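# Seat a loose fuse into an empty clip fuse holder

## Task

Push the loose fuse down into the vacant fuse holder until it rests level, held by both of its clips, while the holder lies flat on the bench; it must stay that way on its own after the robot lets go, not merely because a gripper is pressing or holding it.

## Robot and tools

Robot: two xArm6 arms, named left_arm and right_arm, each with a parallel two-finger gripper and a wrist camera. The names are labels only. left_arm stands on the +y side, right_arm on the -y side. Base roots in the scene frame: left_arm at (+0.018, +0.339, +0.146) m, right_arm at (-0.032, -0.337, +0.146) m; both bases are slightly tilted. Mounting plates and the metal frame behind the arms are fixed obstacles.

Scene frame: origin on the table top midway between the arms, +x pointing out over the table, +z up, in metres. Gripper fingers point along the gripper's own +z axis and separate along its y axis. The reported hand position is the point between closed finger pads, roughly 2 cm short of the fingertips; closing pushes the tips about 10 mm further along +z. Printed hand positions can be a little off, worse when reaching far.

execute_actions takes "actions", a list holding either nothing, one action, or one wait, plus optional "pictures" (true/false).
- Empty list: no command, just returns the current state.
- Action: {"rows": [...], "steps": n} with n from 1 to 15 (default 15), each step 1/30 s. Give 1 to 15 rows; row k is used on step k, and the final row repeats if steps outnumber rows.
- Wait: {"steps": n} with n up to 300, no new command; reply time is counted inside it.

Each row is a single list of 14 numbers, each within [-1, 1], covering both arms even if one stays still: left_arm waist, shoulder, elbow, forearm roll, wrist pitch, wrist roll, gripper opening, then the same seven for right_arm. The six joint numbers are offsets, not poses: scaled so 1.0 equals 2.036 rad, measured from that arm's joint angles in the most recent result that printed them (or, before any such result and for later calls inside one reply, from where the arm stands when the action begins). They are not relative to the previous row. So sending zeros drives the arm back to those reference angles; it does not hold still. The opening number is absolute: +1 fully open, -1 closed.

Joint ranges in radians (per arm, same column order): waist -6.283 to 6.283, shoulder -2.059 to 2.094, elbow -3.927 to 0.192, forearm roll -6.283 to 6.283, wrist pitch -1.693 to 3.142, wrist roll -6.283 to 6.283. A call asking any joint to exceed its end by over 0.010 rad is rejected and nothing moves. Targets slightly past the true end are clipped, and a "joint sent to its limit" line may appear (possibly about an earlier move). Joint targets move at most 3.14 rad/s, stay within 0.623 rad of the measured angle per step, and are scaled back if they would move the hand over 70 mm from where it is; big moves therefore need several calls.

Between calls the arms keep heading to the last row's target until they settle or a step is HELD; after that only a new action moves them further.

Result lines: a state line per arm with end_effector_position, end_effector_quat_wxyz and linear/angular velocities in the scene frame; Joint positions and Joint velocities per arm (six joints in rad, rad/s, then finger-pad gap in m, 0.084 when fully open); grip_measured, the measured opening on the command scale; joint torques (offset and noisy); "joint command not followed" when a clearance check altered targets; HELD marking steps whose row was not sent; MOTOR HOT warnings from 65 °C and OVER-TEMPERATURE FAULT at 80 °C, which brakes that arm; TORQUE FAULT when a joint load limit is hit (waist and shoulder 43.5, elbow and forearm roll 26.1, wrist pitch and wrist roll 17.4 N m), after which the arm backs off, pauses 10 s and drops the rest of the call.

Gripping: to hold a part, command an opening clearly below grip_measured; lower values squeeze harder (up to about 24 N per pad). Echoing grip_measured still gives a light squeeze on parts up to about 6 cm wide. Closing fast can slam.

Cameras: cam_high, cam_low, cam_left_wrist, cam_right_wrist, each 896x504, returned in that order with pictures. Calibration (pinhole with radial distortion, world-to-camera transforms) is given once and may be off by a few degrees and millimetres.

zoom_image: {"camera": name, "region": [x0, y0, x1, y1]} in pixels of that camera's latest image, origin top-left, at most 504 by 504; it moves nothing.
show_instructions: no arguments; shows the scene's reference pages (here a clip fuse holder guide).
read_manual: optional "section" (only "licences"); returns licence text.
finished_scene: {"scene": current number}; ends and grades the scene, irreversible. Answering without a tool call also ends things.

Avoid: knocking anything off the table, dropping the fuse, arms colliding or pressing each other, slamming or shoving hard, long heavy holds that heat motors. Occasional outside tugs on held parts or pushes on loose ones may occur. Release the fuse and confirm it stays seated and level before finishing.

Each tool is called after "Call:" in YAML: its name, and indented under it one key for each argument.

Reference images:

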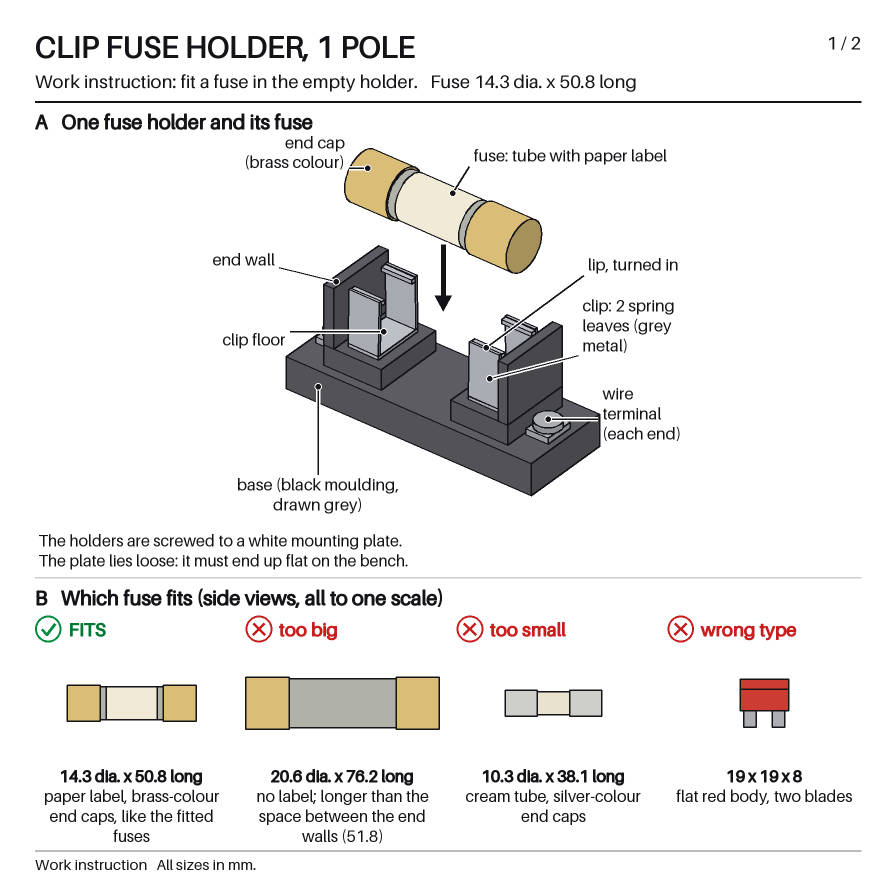

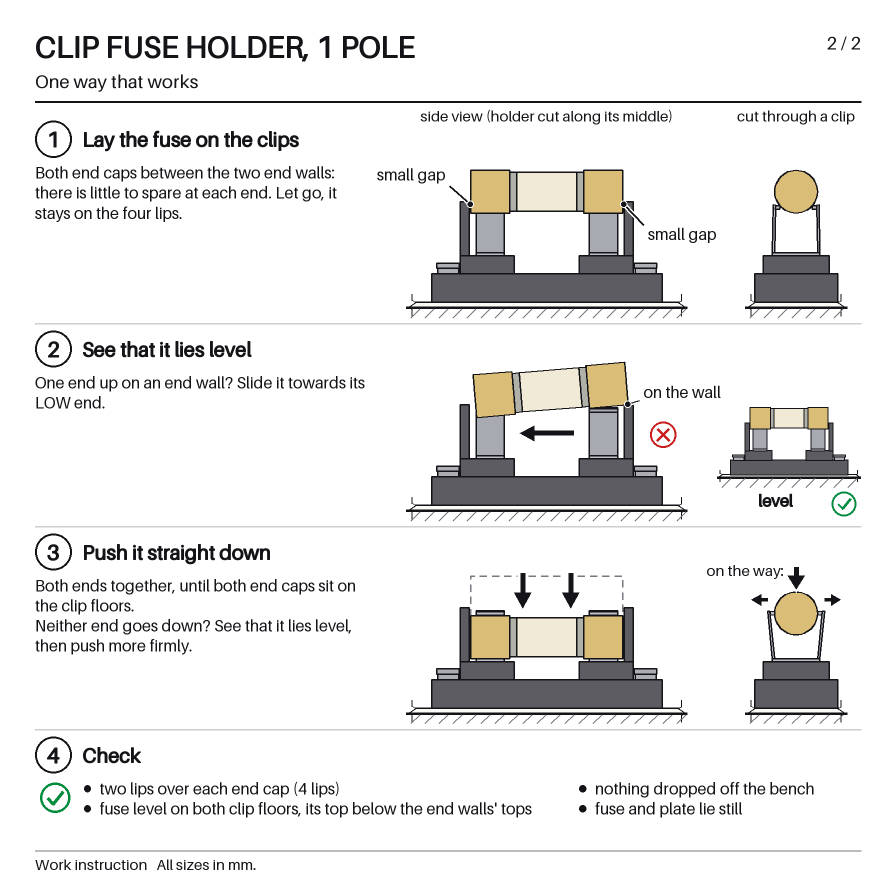

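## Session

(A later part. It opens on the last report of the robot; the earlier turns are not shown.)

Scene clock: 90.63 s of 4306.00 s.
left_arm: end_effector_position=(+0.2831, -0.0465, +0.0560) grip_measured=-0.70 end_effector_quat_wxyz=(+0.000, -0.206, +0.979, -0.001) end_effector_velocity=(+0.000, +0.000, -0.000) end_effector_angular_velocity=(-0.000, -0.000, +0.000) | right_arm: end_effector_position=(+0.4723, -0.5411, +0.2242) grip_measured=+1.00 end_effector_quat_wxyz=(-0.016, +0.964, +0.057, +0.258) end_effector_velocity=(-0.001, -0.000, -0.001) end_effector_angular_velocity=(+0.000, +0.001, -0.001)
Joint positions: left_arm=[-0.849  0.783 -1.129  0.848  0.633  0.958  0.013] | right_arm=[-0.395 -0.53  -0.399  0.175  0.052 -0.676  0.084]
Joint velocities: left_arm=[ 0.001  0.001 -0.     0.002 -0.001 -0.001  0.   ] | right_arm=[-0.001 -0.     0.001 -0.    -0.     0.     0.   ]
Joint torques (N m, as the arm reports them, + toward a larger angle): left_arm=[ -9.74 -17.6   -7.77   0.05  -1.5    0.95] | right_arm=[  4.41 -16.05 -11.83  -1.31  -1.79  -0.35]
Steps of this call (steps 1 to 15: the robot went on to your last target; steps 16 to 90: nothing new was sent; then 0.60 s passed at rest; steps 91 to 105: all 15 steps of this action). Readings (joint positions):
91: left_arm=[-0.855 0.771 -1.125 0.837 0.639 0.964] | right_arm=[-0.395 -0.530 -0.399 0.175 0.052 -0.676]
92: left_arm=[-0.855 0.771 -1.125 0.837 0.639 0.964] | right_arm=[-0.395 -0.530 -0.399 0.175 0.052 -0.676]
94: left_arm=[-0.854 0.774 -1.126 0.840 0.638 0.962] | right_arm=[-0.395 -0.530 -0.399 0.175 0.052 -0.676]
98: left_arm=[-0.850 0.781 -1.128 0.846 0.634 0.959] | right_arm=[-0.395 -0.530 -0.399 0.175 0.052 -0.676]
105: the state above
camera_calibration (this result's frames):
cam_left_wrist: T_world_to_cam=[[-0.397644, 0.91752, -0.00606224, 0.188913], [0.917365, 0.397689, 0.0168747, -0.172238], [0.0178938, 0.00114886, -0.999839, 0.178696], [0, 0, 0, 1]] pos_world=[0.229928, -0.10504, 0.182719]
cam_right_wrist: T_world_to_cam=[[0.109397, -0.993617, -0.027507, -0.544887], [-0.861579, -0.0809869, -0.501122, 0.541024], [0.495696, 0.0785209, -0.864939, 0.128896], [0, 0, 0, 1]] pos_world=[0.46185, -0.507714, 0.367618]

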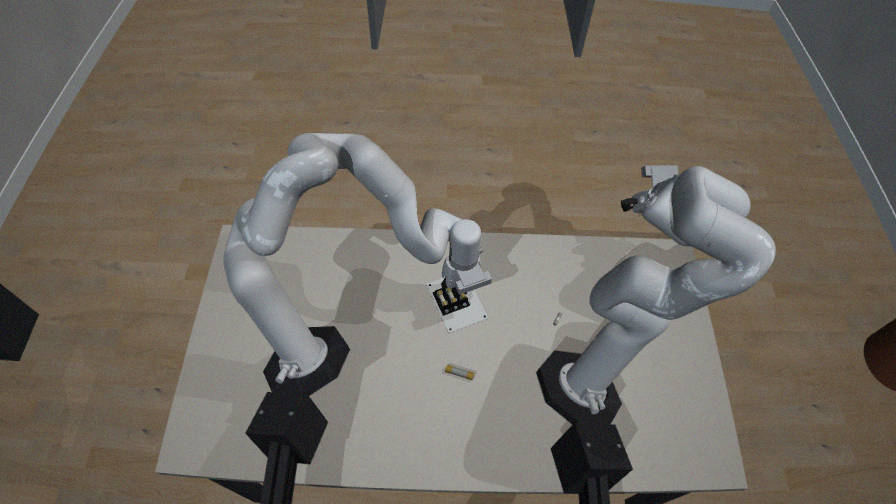

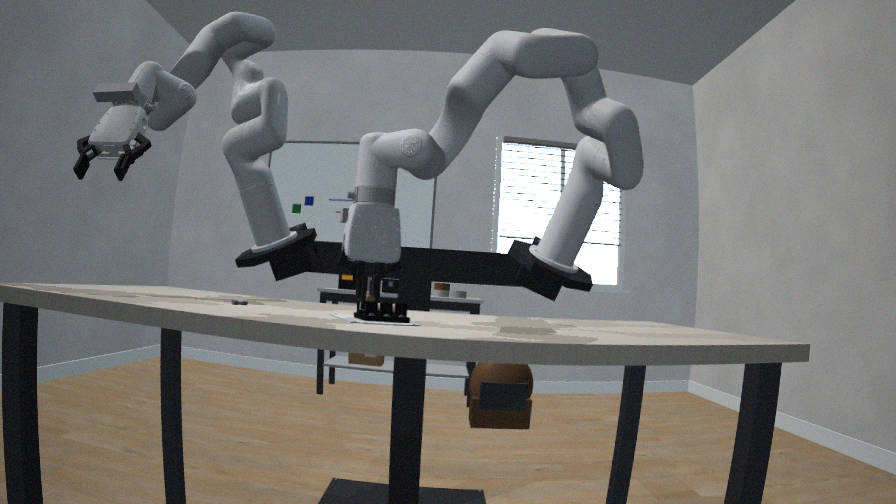

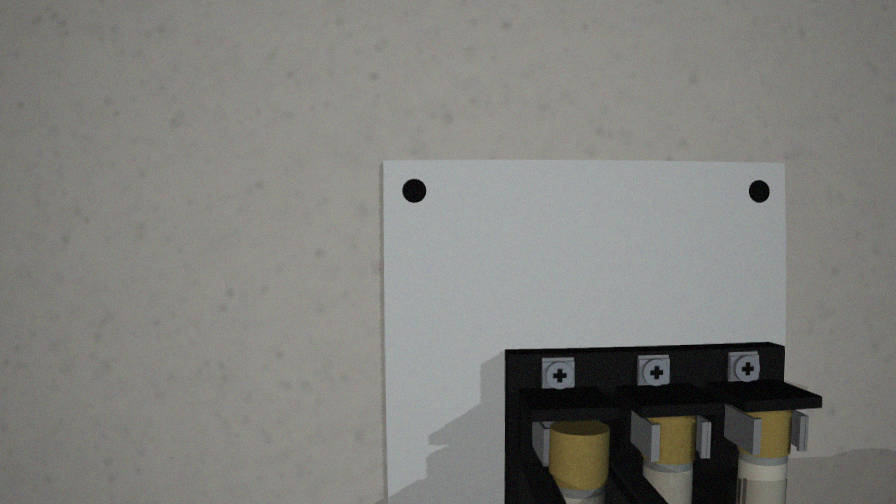

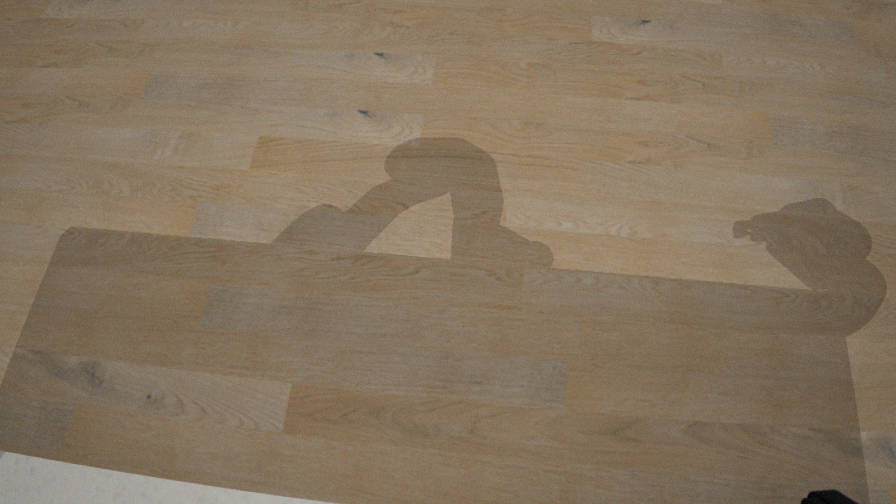

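Call:
execute_actions:
  actions:
    - {"rows":[[0.0006,0.0013,-0.00045,0.0011,-0.00066,-0.00067,-0.8,0,0,0,0,0,0,1],[0.0006,0.0013,-0.00045,0.0011,-0.00066,-0.00067,-0.75,0,0,0,0,0,0,1],[0.0006,0.0013,-0.00045,0.0011,-0.00066,-0.00067,-0.72,0,0,0,0,0,0,1],[0.0006,0.0013,-0.00045,0.0011,-0.00066,-0.00067,-0.7,0,0,0,0,0,0,1],[0.0006,0.0013,-0.00045,0.0011,-0.00066,-0.00067,-0.66,0,0,0,0,0,0,1],[0.0006,0.0013,-0.00045,0.0011,-0.00066,-0.00067,-0.6,0,0,0,0,0,0,1],[0.0006,0.0013,-0.00045,0.0011,-0.00066,-0.00067,-0.52,0,0,0,0,0,0,1],[0.0006,0.0013,-0.00045,0.0011,-0.00066,-0.00067,-0.52,0,0,0,0,0,0,1],[0.0006,0.0013,-0.00045,0.0011,-0.00066,-0.00067,-0.52,0,0,0,0,0,0,1],[0.0006,0.0013,-0.00045,0.0011,-0.00066,-0.00067,-0.52,0,0,0,0,0,0,1],[0.0006,0.0013,-0.00045,0.0011,-0.00066,-0.00067,-0.52,0,0,0,0,0,0,1],[-0.00825,-0.01676,0.00634,-0.0152,0.0092,0.0094,-0.52,0,0,0,0,0,0,1]]}
  pictures: false

Call:
execute_actions:
  actions:
    - {"steps":10}
  pictures: false

Call:
execute_actions:
  actions:
    - {"rows":[[0,0,0,0,0,-0.7715,-0.8,0,0,0,0,0,0,1]]}
  pictures: false

Call:
execute_actions:
  actions:
    - {"steps":15}

Call:
zoom_image:
  camera: "cam_low"
  region: [330, 270, 430, 335]

Scene clock: 99.43 s of 4306.00 s.
left_arm: end_effector_position=(+0.2822, -0.0455, +0.0612) grip_measured=-0.54 end_effector_quat_wxyz=(-0.000, -0.205, +0.979, +0.001) end_effector_velocity=(+0.012, -0.021, +0.115) end_effector_angular_velocity=(-0.057, -0.031, +0.007) | right_arm: end_effector_position=(+0.4723, -0.5411, +0.2242) grip_measured=+1.00 end_effector_quat_wxyz=(-0.016, +0.964, +0.057, +0.258) end_effector_velocity=(-0.000, -0.001, -0.000) end_effector_angular_velocity=(-0.001, +0.001, -0.001)
Joint positions: left_arm=[-0.857  0.769 -1.122  0.833  0.642  0.967  0.02 ] | right_arm=[-0.395 -0.53  -0.399  0.175  0.052 -0.676  0.084]
Joint velocities: left_arm=[-0.13  -0.256  0.069 -0.198  0.109  0.118  0.002] | right_arm=[-0.002 -0.     0.     0.    -0.    -0.001  0.   ]
Joint torques (N m, as the arm reports them, + toward a larger angle): left_arm=[ -9.15 -17.72  -8.75   0.5   -1.47   0.9 ] | right_arm=[  3.48 -15.91 -12.17  -1.57  -1.39  -0.43]
Steps of this call (steps 1 to 15: the robot went on to your last target; steps 16 to 90: nothing new was sent; then 5.30 s passed at rest; steps 91 to 105: all 15 steps of this action). Readings (joint positions):
91: left_arm=[-0.849 0.783 -1.129 0.848 0.633 0.957] | right_arm=[-0.395 -0.530 -0.399 0.175 0.052 -0.676]
92: left_arm=[-0.849 0.783 -1.129 0.848 0.633 0.957] | right_arm=[-0.395 -0.530 -0.399 0.175 0.052 -0.676]
94: left_arm=[-0.849 0.784 -1.130 0.849 0.632 0.957] | right_arm=[-0.395 -0.530 -0.399 0.175 0.052 -0.676]
98: left_arm=[-0.848 0.785 -1.130 0.850 0.632 0.956] | right_arm=[-0.395 -0.530 -0.399 0.175 0.052 -0.676]
105: the state above

Scene clock: 99.77 s of 4306.00 s.
left_arm: end_effector_position=(+0.2830, -0.0464, +0.0696) grip_measured=-0.54 end_effector_quat_wxyz=(+0.000, -0.206, +0.979, -0.000) end_effector_velocity=(+0.001, -0.000, +0.001) end_effector_angular_velocity=(-0.000, -0.000, +0.001) | right_arm: end_effector_position=(+0.4723, -0.5411, +0.2242) grip_measured=+1.00 end_effector_quat_wxyz=(-0.016, +0.964, +0.057, +0.258) end_effector_velocity=(-0.000, -0.001, -0.000) end_effector_angular_velocity=(-0.000, +0.001, -0.002)
Joint positions: left_arm=[-0.866  0.749 -1.116  0.817  0.652  0.977  0.02 ] | right_arm=[-0.395 -0.53  -0.399  0.175  0.052 -0.676  0.084]
Joint velocities: left_arm=[-0.001 -0.002 -0.001 -0.003  0.002  0.002  0.   ] | right_arm=[-0.002 -0.     0.001  0.    -0.     0.     0.   ]
Joint torques (N m, as the arm reports them, + toward a larger angle): left_arm=[ -9.88 -17.48  -8.     0.22  -1.48   0.91] | right_arm=[  3.69 -15.38 -11.9   -0.85  -1.8   -0.11]
Steps of this call (steps 1 to 10: the robot went on to your last target). Readings (joint positions):
1: left_arm=[-0.860 0.761 -1.120 0.827 0.645 0.970] | right_arm=[-0.395 -0.530 -0.399 0.175 0.052 -0.676]
2: left_arm=[-0.863 0.755 -1.120 0.823 0.647 0.972] | right_arm=[-0.395 -0.530 -0.399 0.175 0.052 -0.676]
4: left_arm=[-0.865 0.750 -1.119 0.819 0.649 0.975] | right_arm=[-0.395 -0.530 -0.399 0.175 0.052 -0.676]
8: left_arm=[-0.866 0.749 -1.116 0.817 0.651 0.976] | right_arm=[-0.395 -0.530 -0.399 0.175 0.052 -0.676]
10: the state above

Scene clock: 100.27 s of 4306.00 s.
left_arm: end_effector_position=(+0.2830, -0.0464, +0.0696) grip_measured=-0.82 end_effector_quat_wxyz=(-0.000, +0.659, -0.752, +0.000) end_effector_velocity=(+0.000, -0.000, +0.000) end_effector_angular_velocity=(-0.002, +0.001, +2.709) | right_arm: end_effector_position=(+0.4723, -0.5411, +0.2242) grip_measured=+1.00 end_effector_quat_wxyz=(-0.016, +0.964, +0.057, +0.258) end_effector_velocity=(+0.001, +0.000, +0.001) end_effector_angular_velocity=(-0.000, -0.002, -0.000)
Joint positions: left_arm=[-0.866  0.749 -1.116  0.817  0.652 -0.048  0.008] | right_arm=[-0.395 -0.53  -0.399  0.175  0.052 -0.676  0.084]
Joint velocities: left_arm=[ 0.    -0.    -0.     0.002 -0.    -2.71  -0.   ] | right_arm=[ 0.001 -0.001 -0.001  0.    -0.     0.    -0.   ]
Joint torques (N m, as the arm reports them, + toward a larger angle): left_arm=[ -9.55 -17.04  -7.88   0.18  -1.46   0.84] | right_arm=[  3.87 -15.85 -11.82  -0.79  -1.9    0.16]
Steps of this call (steps 1 to 15: all 15 steps of this action). Readings (joint positions):
1: left_arm=[-0.866 0.749 -1.116 0.817 0.652 0.977] | right_arm=[-0.395 -0.530 -0.399 0.175 0.052 -0.676]
2: left_arm=[-0.866 0.749 -1.116 0.817 0.652 0.972] | right_arm=[-0.395 -0.530 -0.399 0.175 0.052 -0.676]
4: left_arm=[-0.866 0.749 -1.116 0.817 0.652 0.919] | right_arm=[-0.395 -0.530 -0.399 0.175 0.052 -0.676]
8: left_arm=[-0.866 0.749 -1.116 0.817 0.652 0.601] | right_arm=[-0.395 -0.530 -0.399 0.175 0.052 -0.676]
15: the state above

Scene clock: 100.77 s of 4306.00 s.
left_arm: end_effector_position=(+0.2830, -0.0464, +0.0696) grip_measured=-0.82 end_effector_quat_wxyz=(+0.000, +0.837, -0.547, +0.000) end_effector_velocity=(-0.000, +0.000, -0.000) end_effector_angular_velocity=(+0.000, +0.000, +0.012) | right_arm: end_effector_position=(+0.4723, -0.5411, +0.2242) grip_measured=+1.00 end_effector_quat_wxyz=(-0.016, +0.964, +0.057, +0.258) end_effector_velocity=(+0.000, -0.001, +0.000) end_effector_angular_velocity=(-0.001, -0.000, +0.000)
Joint positions: left_arm=[-0.866  0.749 -1.116  0.817  0.652 -0.593  0.008] | right_arm=[-0.395 -0.53  -0.399  0.175  0.052 -0.676  0.084]
Joint velocities: left_arm=[ 0.     0.     0.     0.    -0.    -0.012 -0.   ] | right_arm=[-0.001 -0.    -0.    -0.001  0.    -0.001 -0.   ]
Joint torques (N m, as the arm reports them, + toward a larger angle): left_arm=[ -9.77 -17.33  -8.01   0.22  -1.53   0.95] | right_arm=[  4.22 -16.04 -11.81  -1.58  -1.73  -0.01]
Steps of this call (steps 1 to 15: the robot went on to your last target). Readings (joint positions):
1: left_arm=[-0.866 0.749 -1.116 0.817 0.652 -0.139] | right_arm=[-0.395 -0.530 -0.399 0.175 0.052 -0.676]
2: left_arm=[-0.866 0.749 -1.116 0.817 0.652 -0.229] | right_arm=[-0.395 -0.530 -0.399 0.175 0.052 -0.676]
4: left_arm=[-0.866 0.749 -1.116 0.817 0.652 -0.391] | right_arm=[-0.395 -0.530 -0.399 0.175 0.052 -0.676]
8: left_arm=[-0.866 0.749 -1.116 0.817 0.652 -0.566] | right_arm=[-0.395 -0.530 -0.399 0.175 0.052 -0.676]
15: the state above
camera_calibration (this result's frames):
cam_left_wrist: T_world_to_cam=[[-0.91822, -0.396042, -0.00485437, 0.27511], [-0.396067, 0.918084, 0.0158801, 0.223415], [-0.00183247, 0.0165041, -0.999862, 0.198615], [0, 0, 0, 1]] pos_world=[0.341463, -0.099437, 0.196376]
cam_right_wrist: T_world_to_cam=[[0.109397, -0.993617, -0.0275072, -0.544887], [-0.861579, -0.080987, -0.501122, 0.541023], [0.495696, 0.078521, -0.864939, 0.128896], [0, 0, 0, 1]] pos_world=[0.46185, -0.507714, 0.367618]

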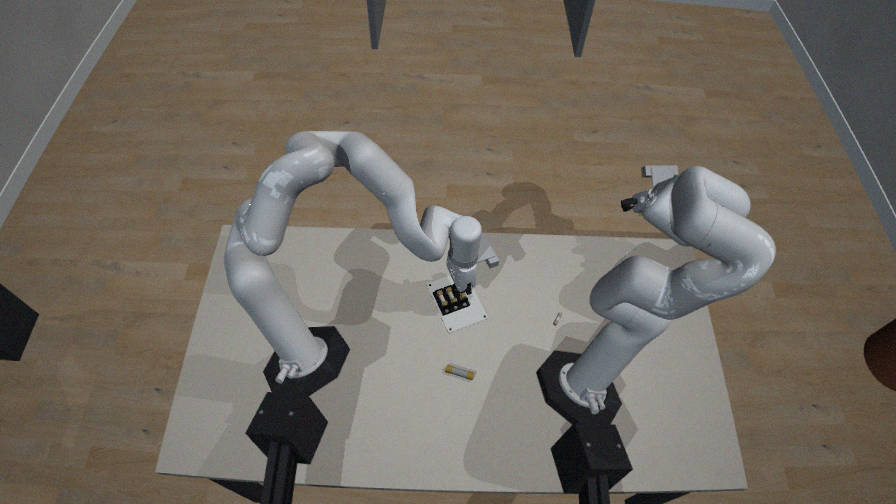

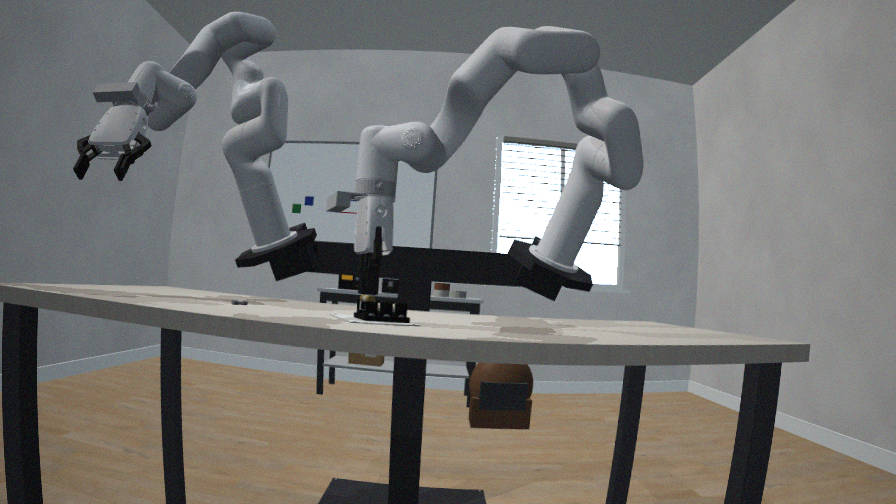

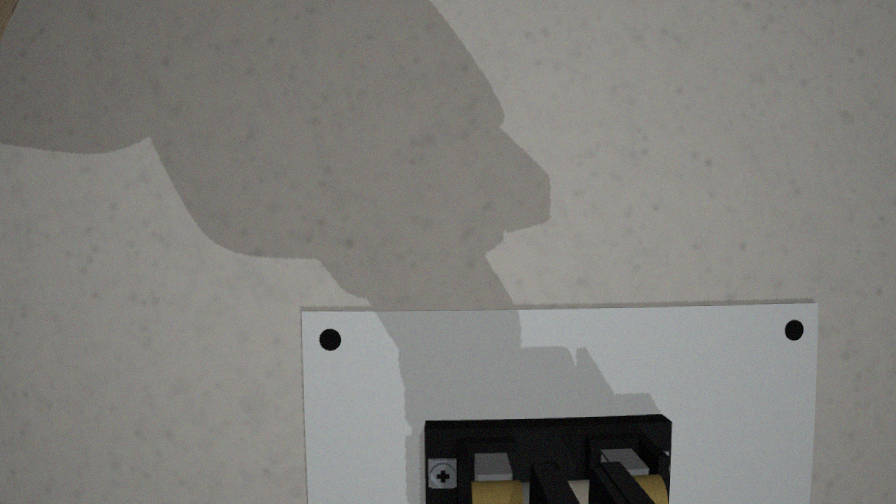

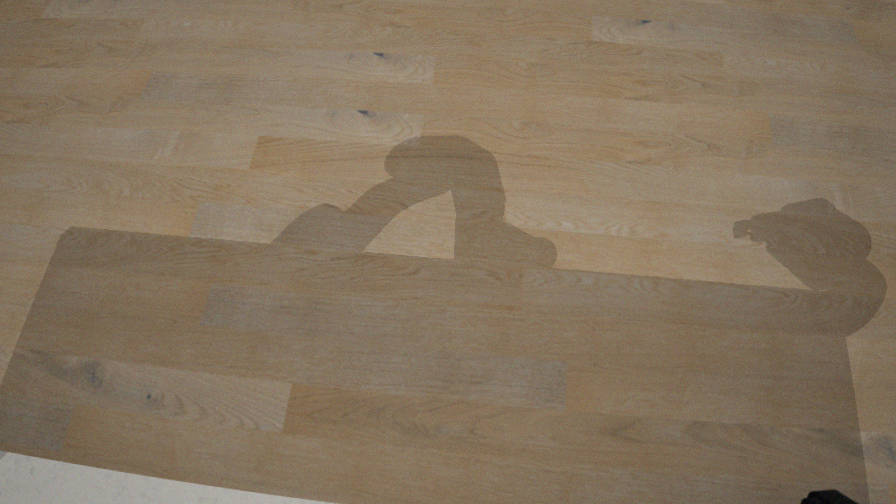

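Region (330, 270, 430, 335) of cam_low's 896x504 image, scaled by 5.040, with more detail than that image has; it fills the top 328 rows of this view, and the rest is white.

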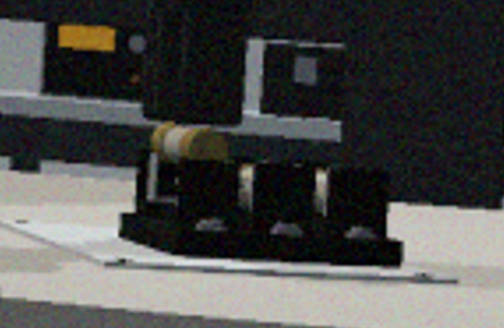

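Call:
execute_actions:
  actions:
    - {"rows":[[0.00118,0.0024,-0.0009,0.00217,-0.00132,-0.00134,-0.8,0,0,0,0,0,0,1],[0.00236,0.0048,-0.0018,0.00435,-0.00263,-0.0027,-0.8,0,0,0,0,0,0,1],[0.00236,0.0048,-0.0018,0.00435,-0.00263,-0.0027,-0.8,0,0,0,0,0,0,1],[0.00353,0.0072,-0.0027,0.0065,-0.00395,-0.004,-0.8,0,0,0,0,0,0,1],[0.00353,0.0072,-0.0027,0.0065,-0.00395,-0.004,-0.8,0,0,0,0,0,0,1],[0.0047,0.0096,-0.0036,0.0087,-0.00526,-0.0054,-0.8,0,0,0,0,0,0,1],[0.0047,0.0096,-0.0036,0.0087,-0.00526,-0.0054,-0.8,0,0,0,0,0,0,1],[0.0059,0.012,-0.0045,0.0109,-0.0066,-0.0067,-0.8,0,0,0,0,0,0,1],[0.0059,0.012,-0.0045,0.0109,-0.0066,-0.0067,-0.8,0,0,0,0,0,0,1],[0.0071,0.0144,-0.0054,0.013,-0.0079,-0.0081,-0.8,0,0,0,0,0,0,1],[0.0071,0.0144,-0.0054,0.013,-0.0079,-0.0081,-0.8,0,0,0,0,0,0,1],[0.00825,0.0168,-0.0063,0.0152,-0.0092,-0.0094,-0.8,0,0,0,0,0,0,1],[0.00825,0.0168,-0.0063,0.0152,-0.0092,-0.0094,-0.8,0,0,0,0,0,0,1],[0.0097,0.01975,-0.0075,0.0179,-0.01086,-0.0111,-0.8,0,0,0,0,0,0,1]]}
  pictures: false

Call:
execute_actions:
  actions:
    - {"steps":12}

Call:
zoom_image:
  camera: "cam_low"
  region: [330, 270, 430, 335]

Scene clock: 111.40 s of 4306.00 s.
left_arm: end_effector_position=(+0.2852, -0.0501, +0.0604) grip_measured=-0.82 end_effector_quat_wxyz=(+0.003, +0.838, -0.546, +0.005) end_effector_velocity=(+0.002, +0.010, -0.050) end_effector_angular_velocity=(+0.032, +0.008, +0.002) | right_arm: end_effector_position=(+0.4723, -0.5411, +0.2242) grip_measured=+1.00 end_effector_quat_wxyz=(-0.016, +0.964, +0.057, +0.258) end_effector_velocity=(-0.000, +0.000, -0.000) end_effector_angular_velocity=(-0.001, +0.000, +0.001)
Joint positions: left_arm=[-0.853  0.777 -1.133  0.845  0.631 -0.61   0.008] | right_arm=[-0.395 -0.53  -0.399  0.175  0.052 -0.676  0.084]
Joint velocities: left_arm=[ 0.064  0.11  -0.041  0.087 -0.033 -0.046  0.   ] | right_arm=[-0.    -0.001  0.001  0.    -0.    -0.001  0.   ]
Joint torques (N m, as the arm reports them, + toward a larger angle): left_arm=[-4.53 -8.69 -2.03  0.64  0.45  1.1 ] | right_arm=[  3.74 -15.89 -12.4   -1.07  -1.72  -0.27]
Steps of this call (steps 1 to 15: the robot went on to your last target; steps 16 to 90: nothing new was sent; then 7.13 s passed at rest; steps 91 to 105: all 15 steps of this action). Readings (joint positions):
91: left_arm=[-0.866 0.749 -1.116 0.817 0.652 -0.594] | right_arm=[-0.395 -0.530 -0.399 0.175 0.052 -0.676]
92: left_arm=[-0.866 0.750 -1.116 0.817 0.651 -0.594] | right_arm=[-0.395 -0.530 -0.399 0.175 0.052 -0.676]
94: left_arm=[-0.864 0.753 -1.118 0.821 0.649 -0.596] | right_arm=[-0.395 -0.530 -0.399 0.175 0.052 -0.676]
98: left_arm=[-0.861 0.759 -1.122 0.829 0.644 -0.601] | right_arm=[-0.395 -0.530 -0.399 0.175 0.052 -0.676]
105: the state above

Scene clock: 111.80 s of 4306.00 s.
left_arm: end_effector_position=(+0.2833, -0.0465, +0.0536) grip_measured=-0.82 end_effector_quat_wxyz=(+0.000, +0.837, -0.547, +0.001) end_effector_velocity=(-0.001, -0.000, -0.000) end_effector_angular_velocity=(+0.000, +0.000, -0.000) | right_arm: end_effector_position=(+0.4723, -0.5411, +0.2242) grip_measured=+1.00 end_effector_quat_wxyz=(-0.016, +0.964, +0.057, +0.258) end_effector_velocity=(-0.000, -0.000, -0.000) end_effector_angular_velocity=(-0.000, +0.001, -0.001)
Joint positions: left_arm=[-0.846  0.788 -1.132  0.853  0.63  -0.615  0.008] | right_arm=[-0.395 -0.53  -0.399  0.175  0.052 -0.676  0.084]
Joint velocities: left_arm=[-0.     0.001  0.     0.001 -0.001 -0.001 -0.   ] | right_arm=[-0.001  0.     0.001  0.     0.    -0.     0.   ]
Joint torques (N m, as the arm reports them, + toward a larger angle): left_arm=[-6.56 -9.17 -3.73  0.27 -0.99  0.86] | right_arm=[  3.89 -16.01 -11.73  -1.38  -1.91   0.12]
Steps of this call (steps 1 to 12: the robot went on to your last target). Readings (joint positions):
1: left_arm=[-0.850 0.782 -1.133 0.848 0.631 -0.612] | right_arm=[-0.395 -0.530 -0.399 0.175 0.052 -0.676]
2: left_arm=[-0.847 0.787 -1.130 0.850 0.632 -0.613] | right_arm=[-0.395 -0.530 -0.399 0.175 0.052 -0.676]
4: left_arm=[-0.846 0.788 -1.132 0.852 0.630 -0.614] | right_arm=[-0.395 -0.530 -0.399 0.175 0.052 -0.676]
8: left_arm=[-0.846 0.788 -1.132 0.853 0.630 -0.615] | right_arm=[-0.395 -0.530 -0.399 0.175 0.052 -0.676]
12: the state above
camera_calibration (this result's frames):
cam_left_wrist: T_world_to_cam=[[-0.917973, -0.396614, -0.00482669, 0.27523], [-0.396641, 0.917852, 0.0149793, 0.224116], [-0.00151084, 0.0156651, -0.999876, 0.182542], [0, 0, 0, 1]] pos_world=[0.341823, -0.0994046, 0.180491]
cam_right_wrist: T_world_to_cam=[[0.109398, -0.993617, -0.0275072, -0.544887], [-0.861579, -0.080987, -0.501122, 0.541023], [0.495696, 0.0785211, -0.86494, 0.128896], [0, 0, 0, 1]] pos_world=[0.46185, -0.507714, 0.367618]

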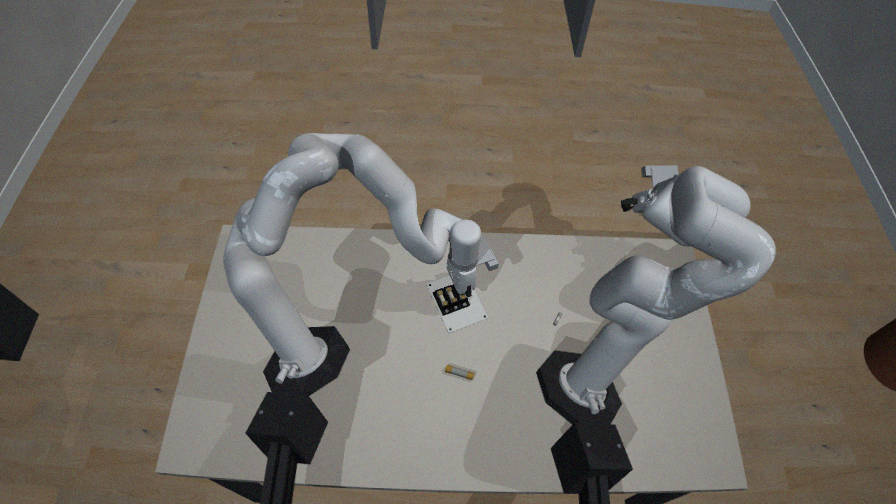

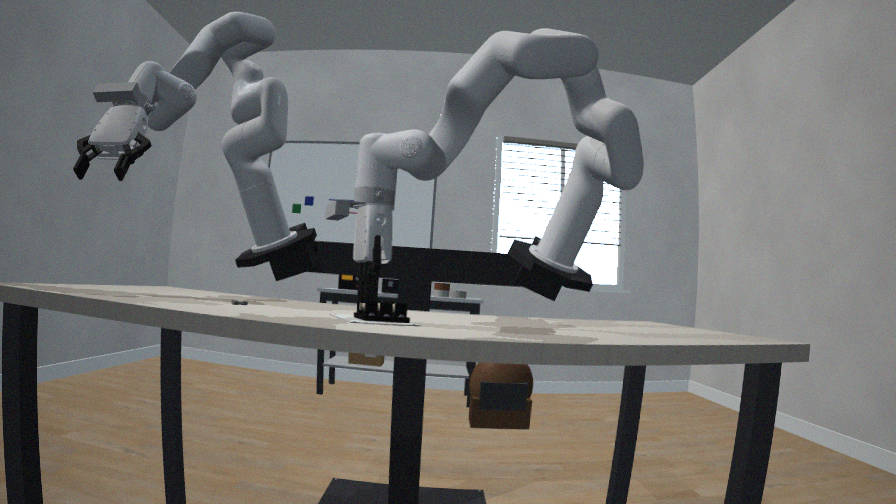

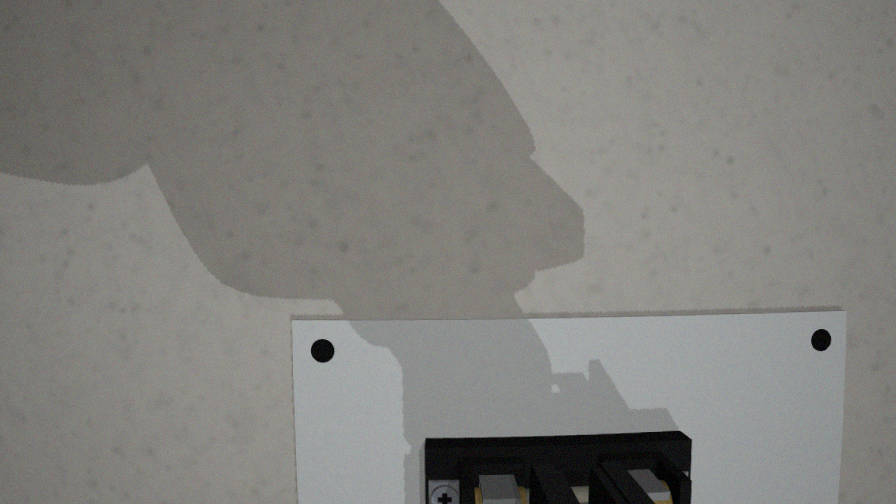

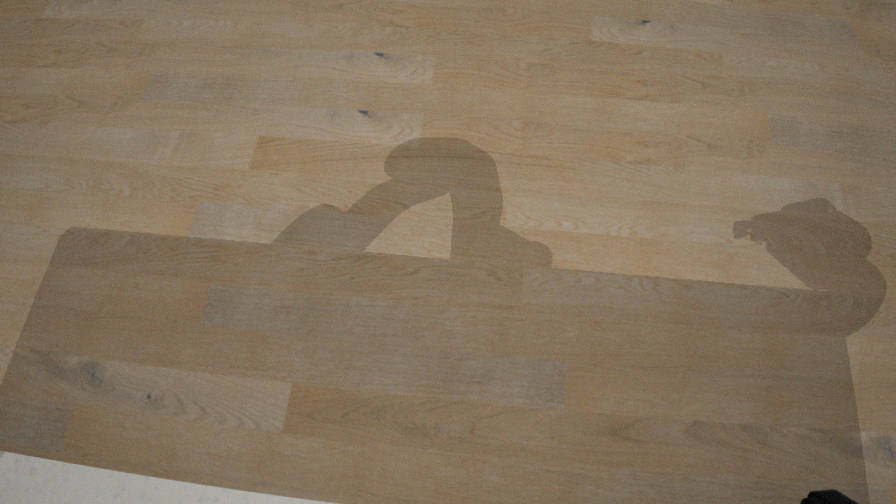

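Region (330, 270, 430, 335) of cam_low's 896x504 image, scaled by 5.040, with more detail than that image has; it fills the top 328 rows of this view, and the rest is white.

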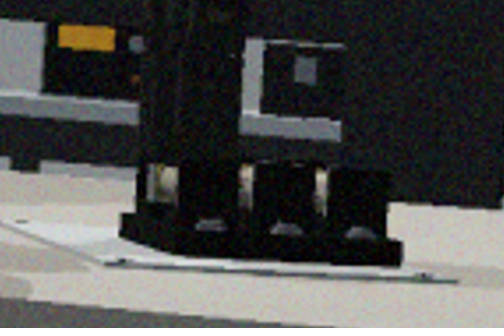

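Still about 18 N, which could be friction or the floor. Pushing 1.5 mm more to find out.

Call:
execute_actions:
  actions:
    - {"rows":[[0.0009,0.002,-0.0007,0.0016,-0.001,-0.001,-0.8,0,0,0,0,0,0,1]]}
  pictures: false

Scene clock: 114.13 s of 4306.00 s.
left_arm: end_effector_position=(+0.2835, -0.0467, +0.0532) grip_measured=-0.82 end_effector_quat_wxyz=(+0.001, +0.837, -0.547, +0.001) end_effector_velocity=(-0.000, -0.000, -0.000) end_effector_angular_velocity=(-0.002, +0.000, -0.003) | right_arm: end_effector_position=(+0.4723, -0.5411, +0.2242) grip_measured=+1.00 end_effector_quat_wxyz=(-0.016, +0.964, +0.057, +0.258) end_effector_velocity=(+0.000, -0.001, +0.001) end_effector_angular_velocity=(-0.001, -0.002, -0.001)
Joint positions: left_arm=[-0.845  0.79  -1.132  0.856  0.628 -0.617  0.008] | right_arm=[-0.395 -0.53  -0.399  0.175  0.052 -0.676  0.084]
Joint velocities: left_arm=[ 0.     0.     0.001  0.002 -0.002  0.001  0.   ] | right_arm=[-0.001 -0.002 -0.    -0.    -0.    -0.    -0.   ]
Joint torques (N m, as the arm reports them, + toward a larger angle): left_arm=[-3.98 -5.47 -4.3   1.03 -1.6   0.87] | right_arm=[  4.22 -17.16 -12.63  -1.22  -1.59  -0.18]
Steps of this call (steps 1 to 30: the robot went on to your last target; steps 31 to 55: nothing new was sent; steps 56 to 70: all 15 steps of this action). Readings (joint positions):
56: left_arm=[-0.846 0.789 -1.131 0.853 0.629 -0.615] | right_arm=[-0.395 -0.530 -0.399 0.175 0.052 -0.676]
57: left_arm=[-0.846 0.789 -1.132 0.854 0.629 -0.616] | right_arm=[-0.395 -0.530 -0.399 0.175 0.052 -0.676]
59: left_arm=[-0.846 0.790 -1.132 0.855 0.629 -0.616] | right_arm=[-0.395 -0.530 -0.399 0.175 0.052 -0.676]
63: left_arm=[-0.845 0.789 -1.132 0.856 0.628 -0.617] | right_arm=[-0.395 -0.530 -0.399 0.175 0.052 -0.676]
70: the state above

It has bottomed out. Lifting away.

Call:
execute_actions:
  actions:
    - {"rows":[[-0.024,-0.048,0.018,-0.0435,0.026,0.027,0,0,0,0,0,0,0,1]]}

Call:
zoom_image:
  camera: "cam_low"
  region: [330, 270, 430, 335]

Scene clock: 115.93 s of 4306.00 s.
left_arm: end_effector_position=(+0.2818, -0.0456, +0.0916) grip_measured=-0.01 end_effector_quat_wxyz=(+0.001, +0.837, -0.548, -0.000) end_effector_velocity=(+0.005, -0.007, +0.011) end_effector_angular_velocity=(-0.020, -0.008, +0.007) | right_arm: end_effector_position=(+0.4723, -0.5411, +0.2242) grip_measured=+1.00 end_effector_quat_wxyz=(-0.016, +0.964, +0.057, +0.258) end_effector_velocity=(+0.000, +0.001, +0.000) end_effector_angular_velocity=(+0.000, -0.001, +0.002)
Joint positions: left_arm=[-0.893  0.695 -1.094  0.768  0.681 -0.563  0.043] | right_arm=[-0.395 -0.53  -0.399  0.175  0.052 -0.676  0.084]
Joint velocities: left_arm=[-0.008 -0.016 -0.007 -0.007  0.     0.001  0.   ] | right_arm=[ 0.002 -0.001  0.     0.    -0.    -0.001 -0.   ]
Joint torques (N m, as the arm reports them, + toward a larger angle): left_arm=[ -9.53 -17.21  -8.51   0.19  -1.45   0.93] | right_arm=[  3.17 -16.   -12.12  -1.09  -1.67  -0.01]
Steps of this call (steps 1 to 15: the robot went on to your last target; steps 16 to 39: nothing new was sent; steps 40 to 54: all 15 steps of this action). Readings (joint positions):
40: left_arm=[-0.845 0.790 -1.133 0.856 0.628 -0.617] | right_arm=[-0.395 -0.530 -0.399 0.175 0.052 -0.676]
41: left_arm=[-0.846 0.788 -1.133 0.853 0.629 -0.615] | right_arm=[-0.395 -0.530 -0.399 0.175 0.052 -0.676]
43: left_arm=[-0.859 0.760 -1.115 0.821 0.650 -0.595] | right_arm=[-0.395 -0.530 -0.399 0.175 0.052 -0.676]
47: left_arm=[-0.887 0.703 -1.099 0.776 0.676 -0.568] | right_arm=[-0.395 -0.530 -0.399 0.175 0.052 -0.676]
54: the state above
camera_calibration (this result's frames):
cam_left_wrist: T_world_to_cam=[[-0.918664, -0.39503, -0.00288342, 0.274431], [-0.395023, 0.918529, 0.0161883, 0.22155], [-0.00374634, 0.0160106, -0.999865, 0.221169], [0, 0, 0, 1]] pos_world=[0.340456, -0.0986329, 0.218344]
cam_right_wrist: T_world_to_cam=[[0.109398, -0.993617, -0.0275072, -0.544887], [-0.861579, -0.0809874, -0.501122, 0.541023], [0.495695, 0.0785213, -0.86494, 0.128896], [0, 0, 0, 1]] pos_world=[0.46185, -0.507714, 0.367618]

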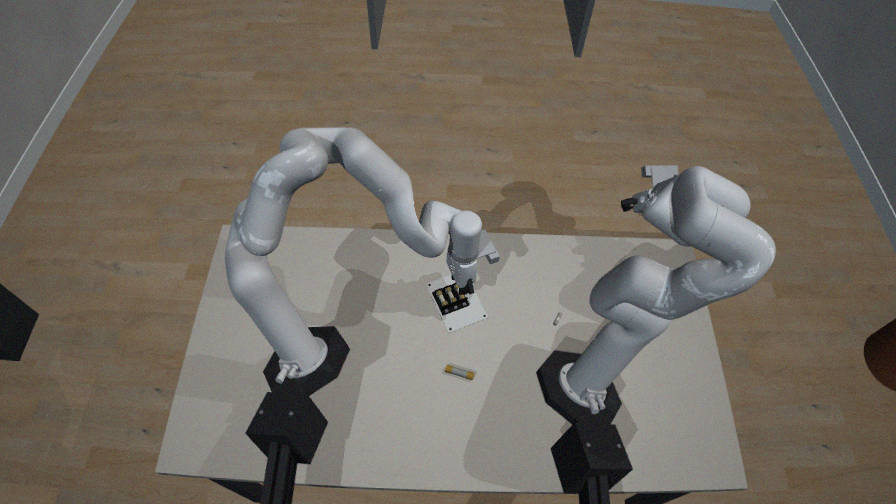

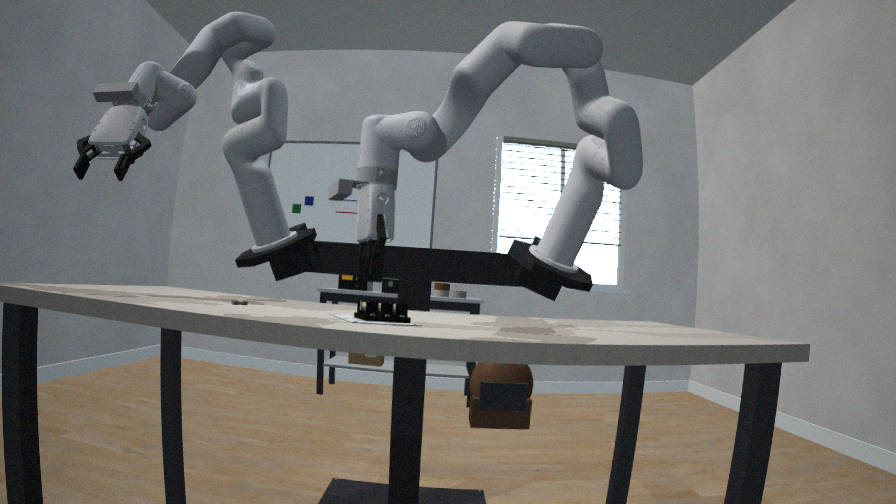

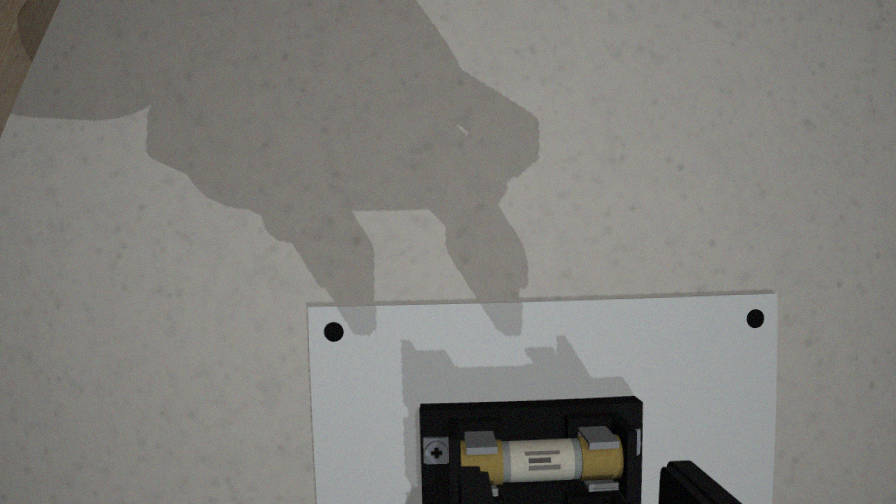

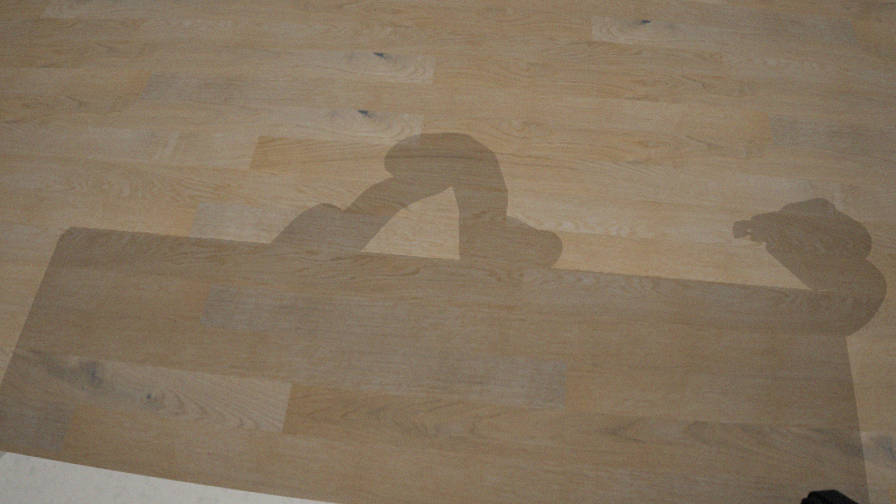

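Region (330, 270, 430, 335) of cam_low's 896x504 image, scaled by 5.040, with more detail than that image has; it fills the top 328 rows of this view, and the rest is white.

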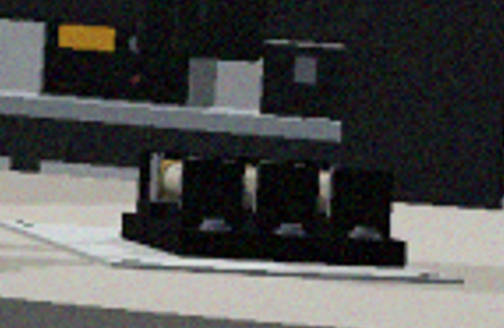

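Call:
finished_scene:
  scene: 1

The scene is finished: the task was done.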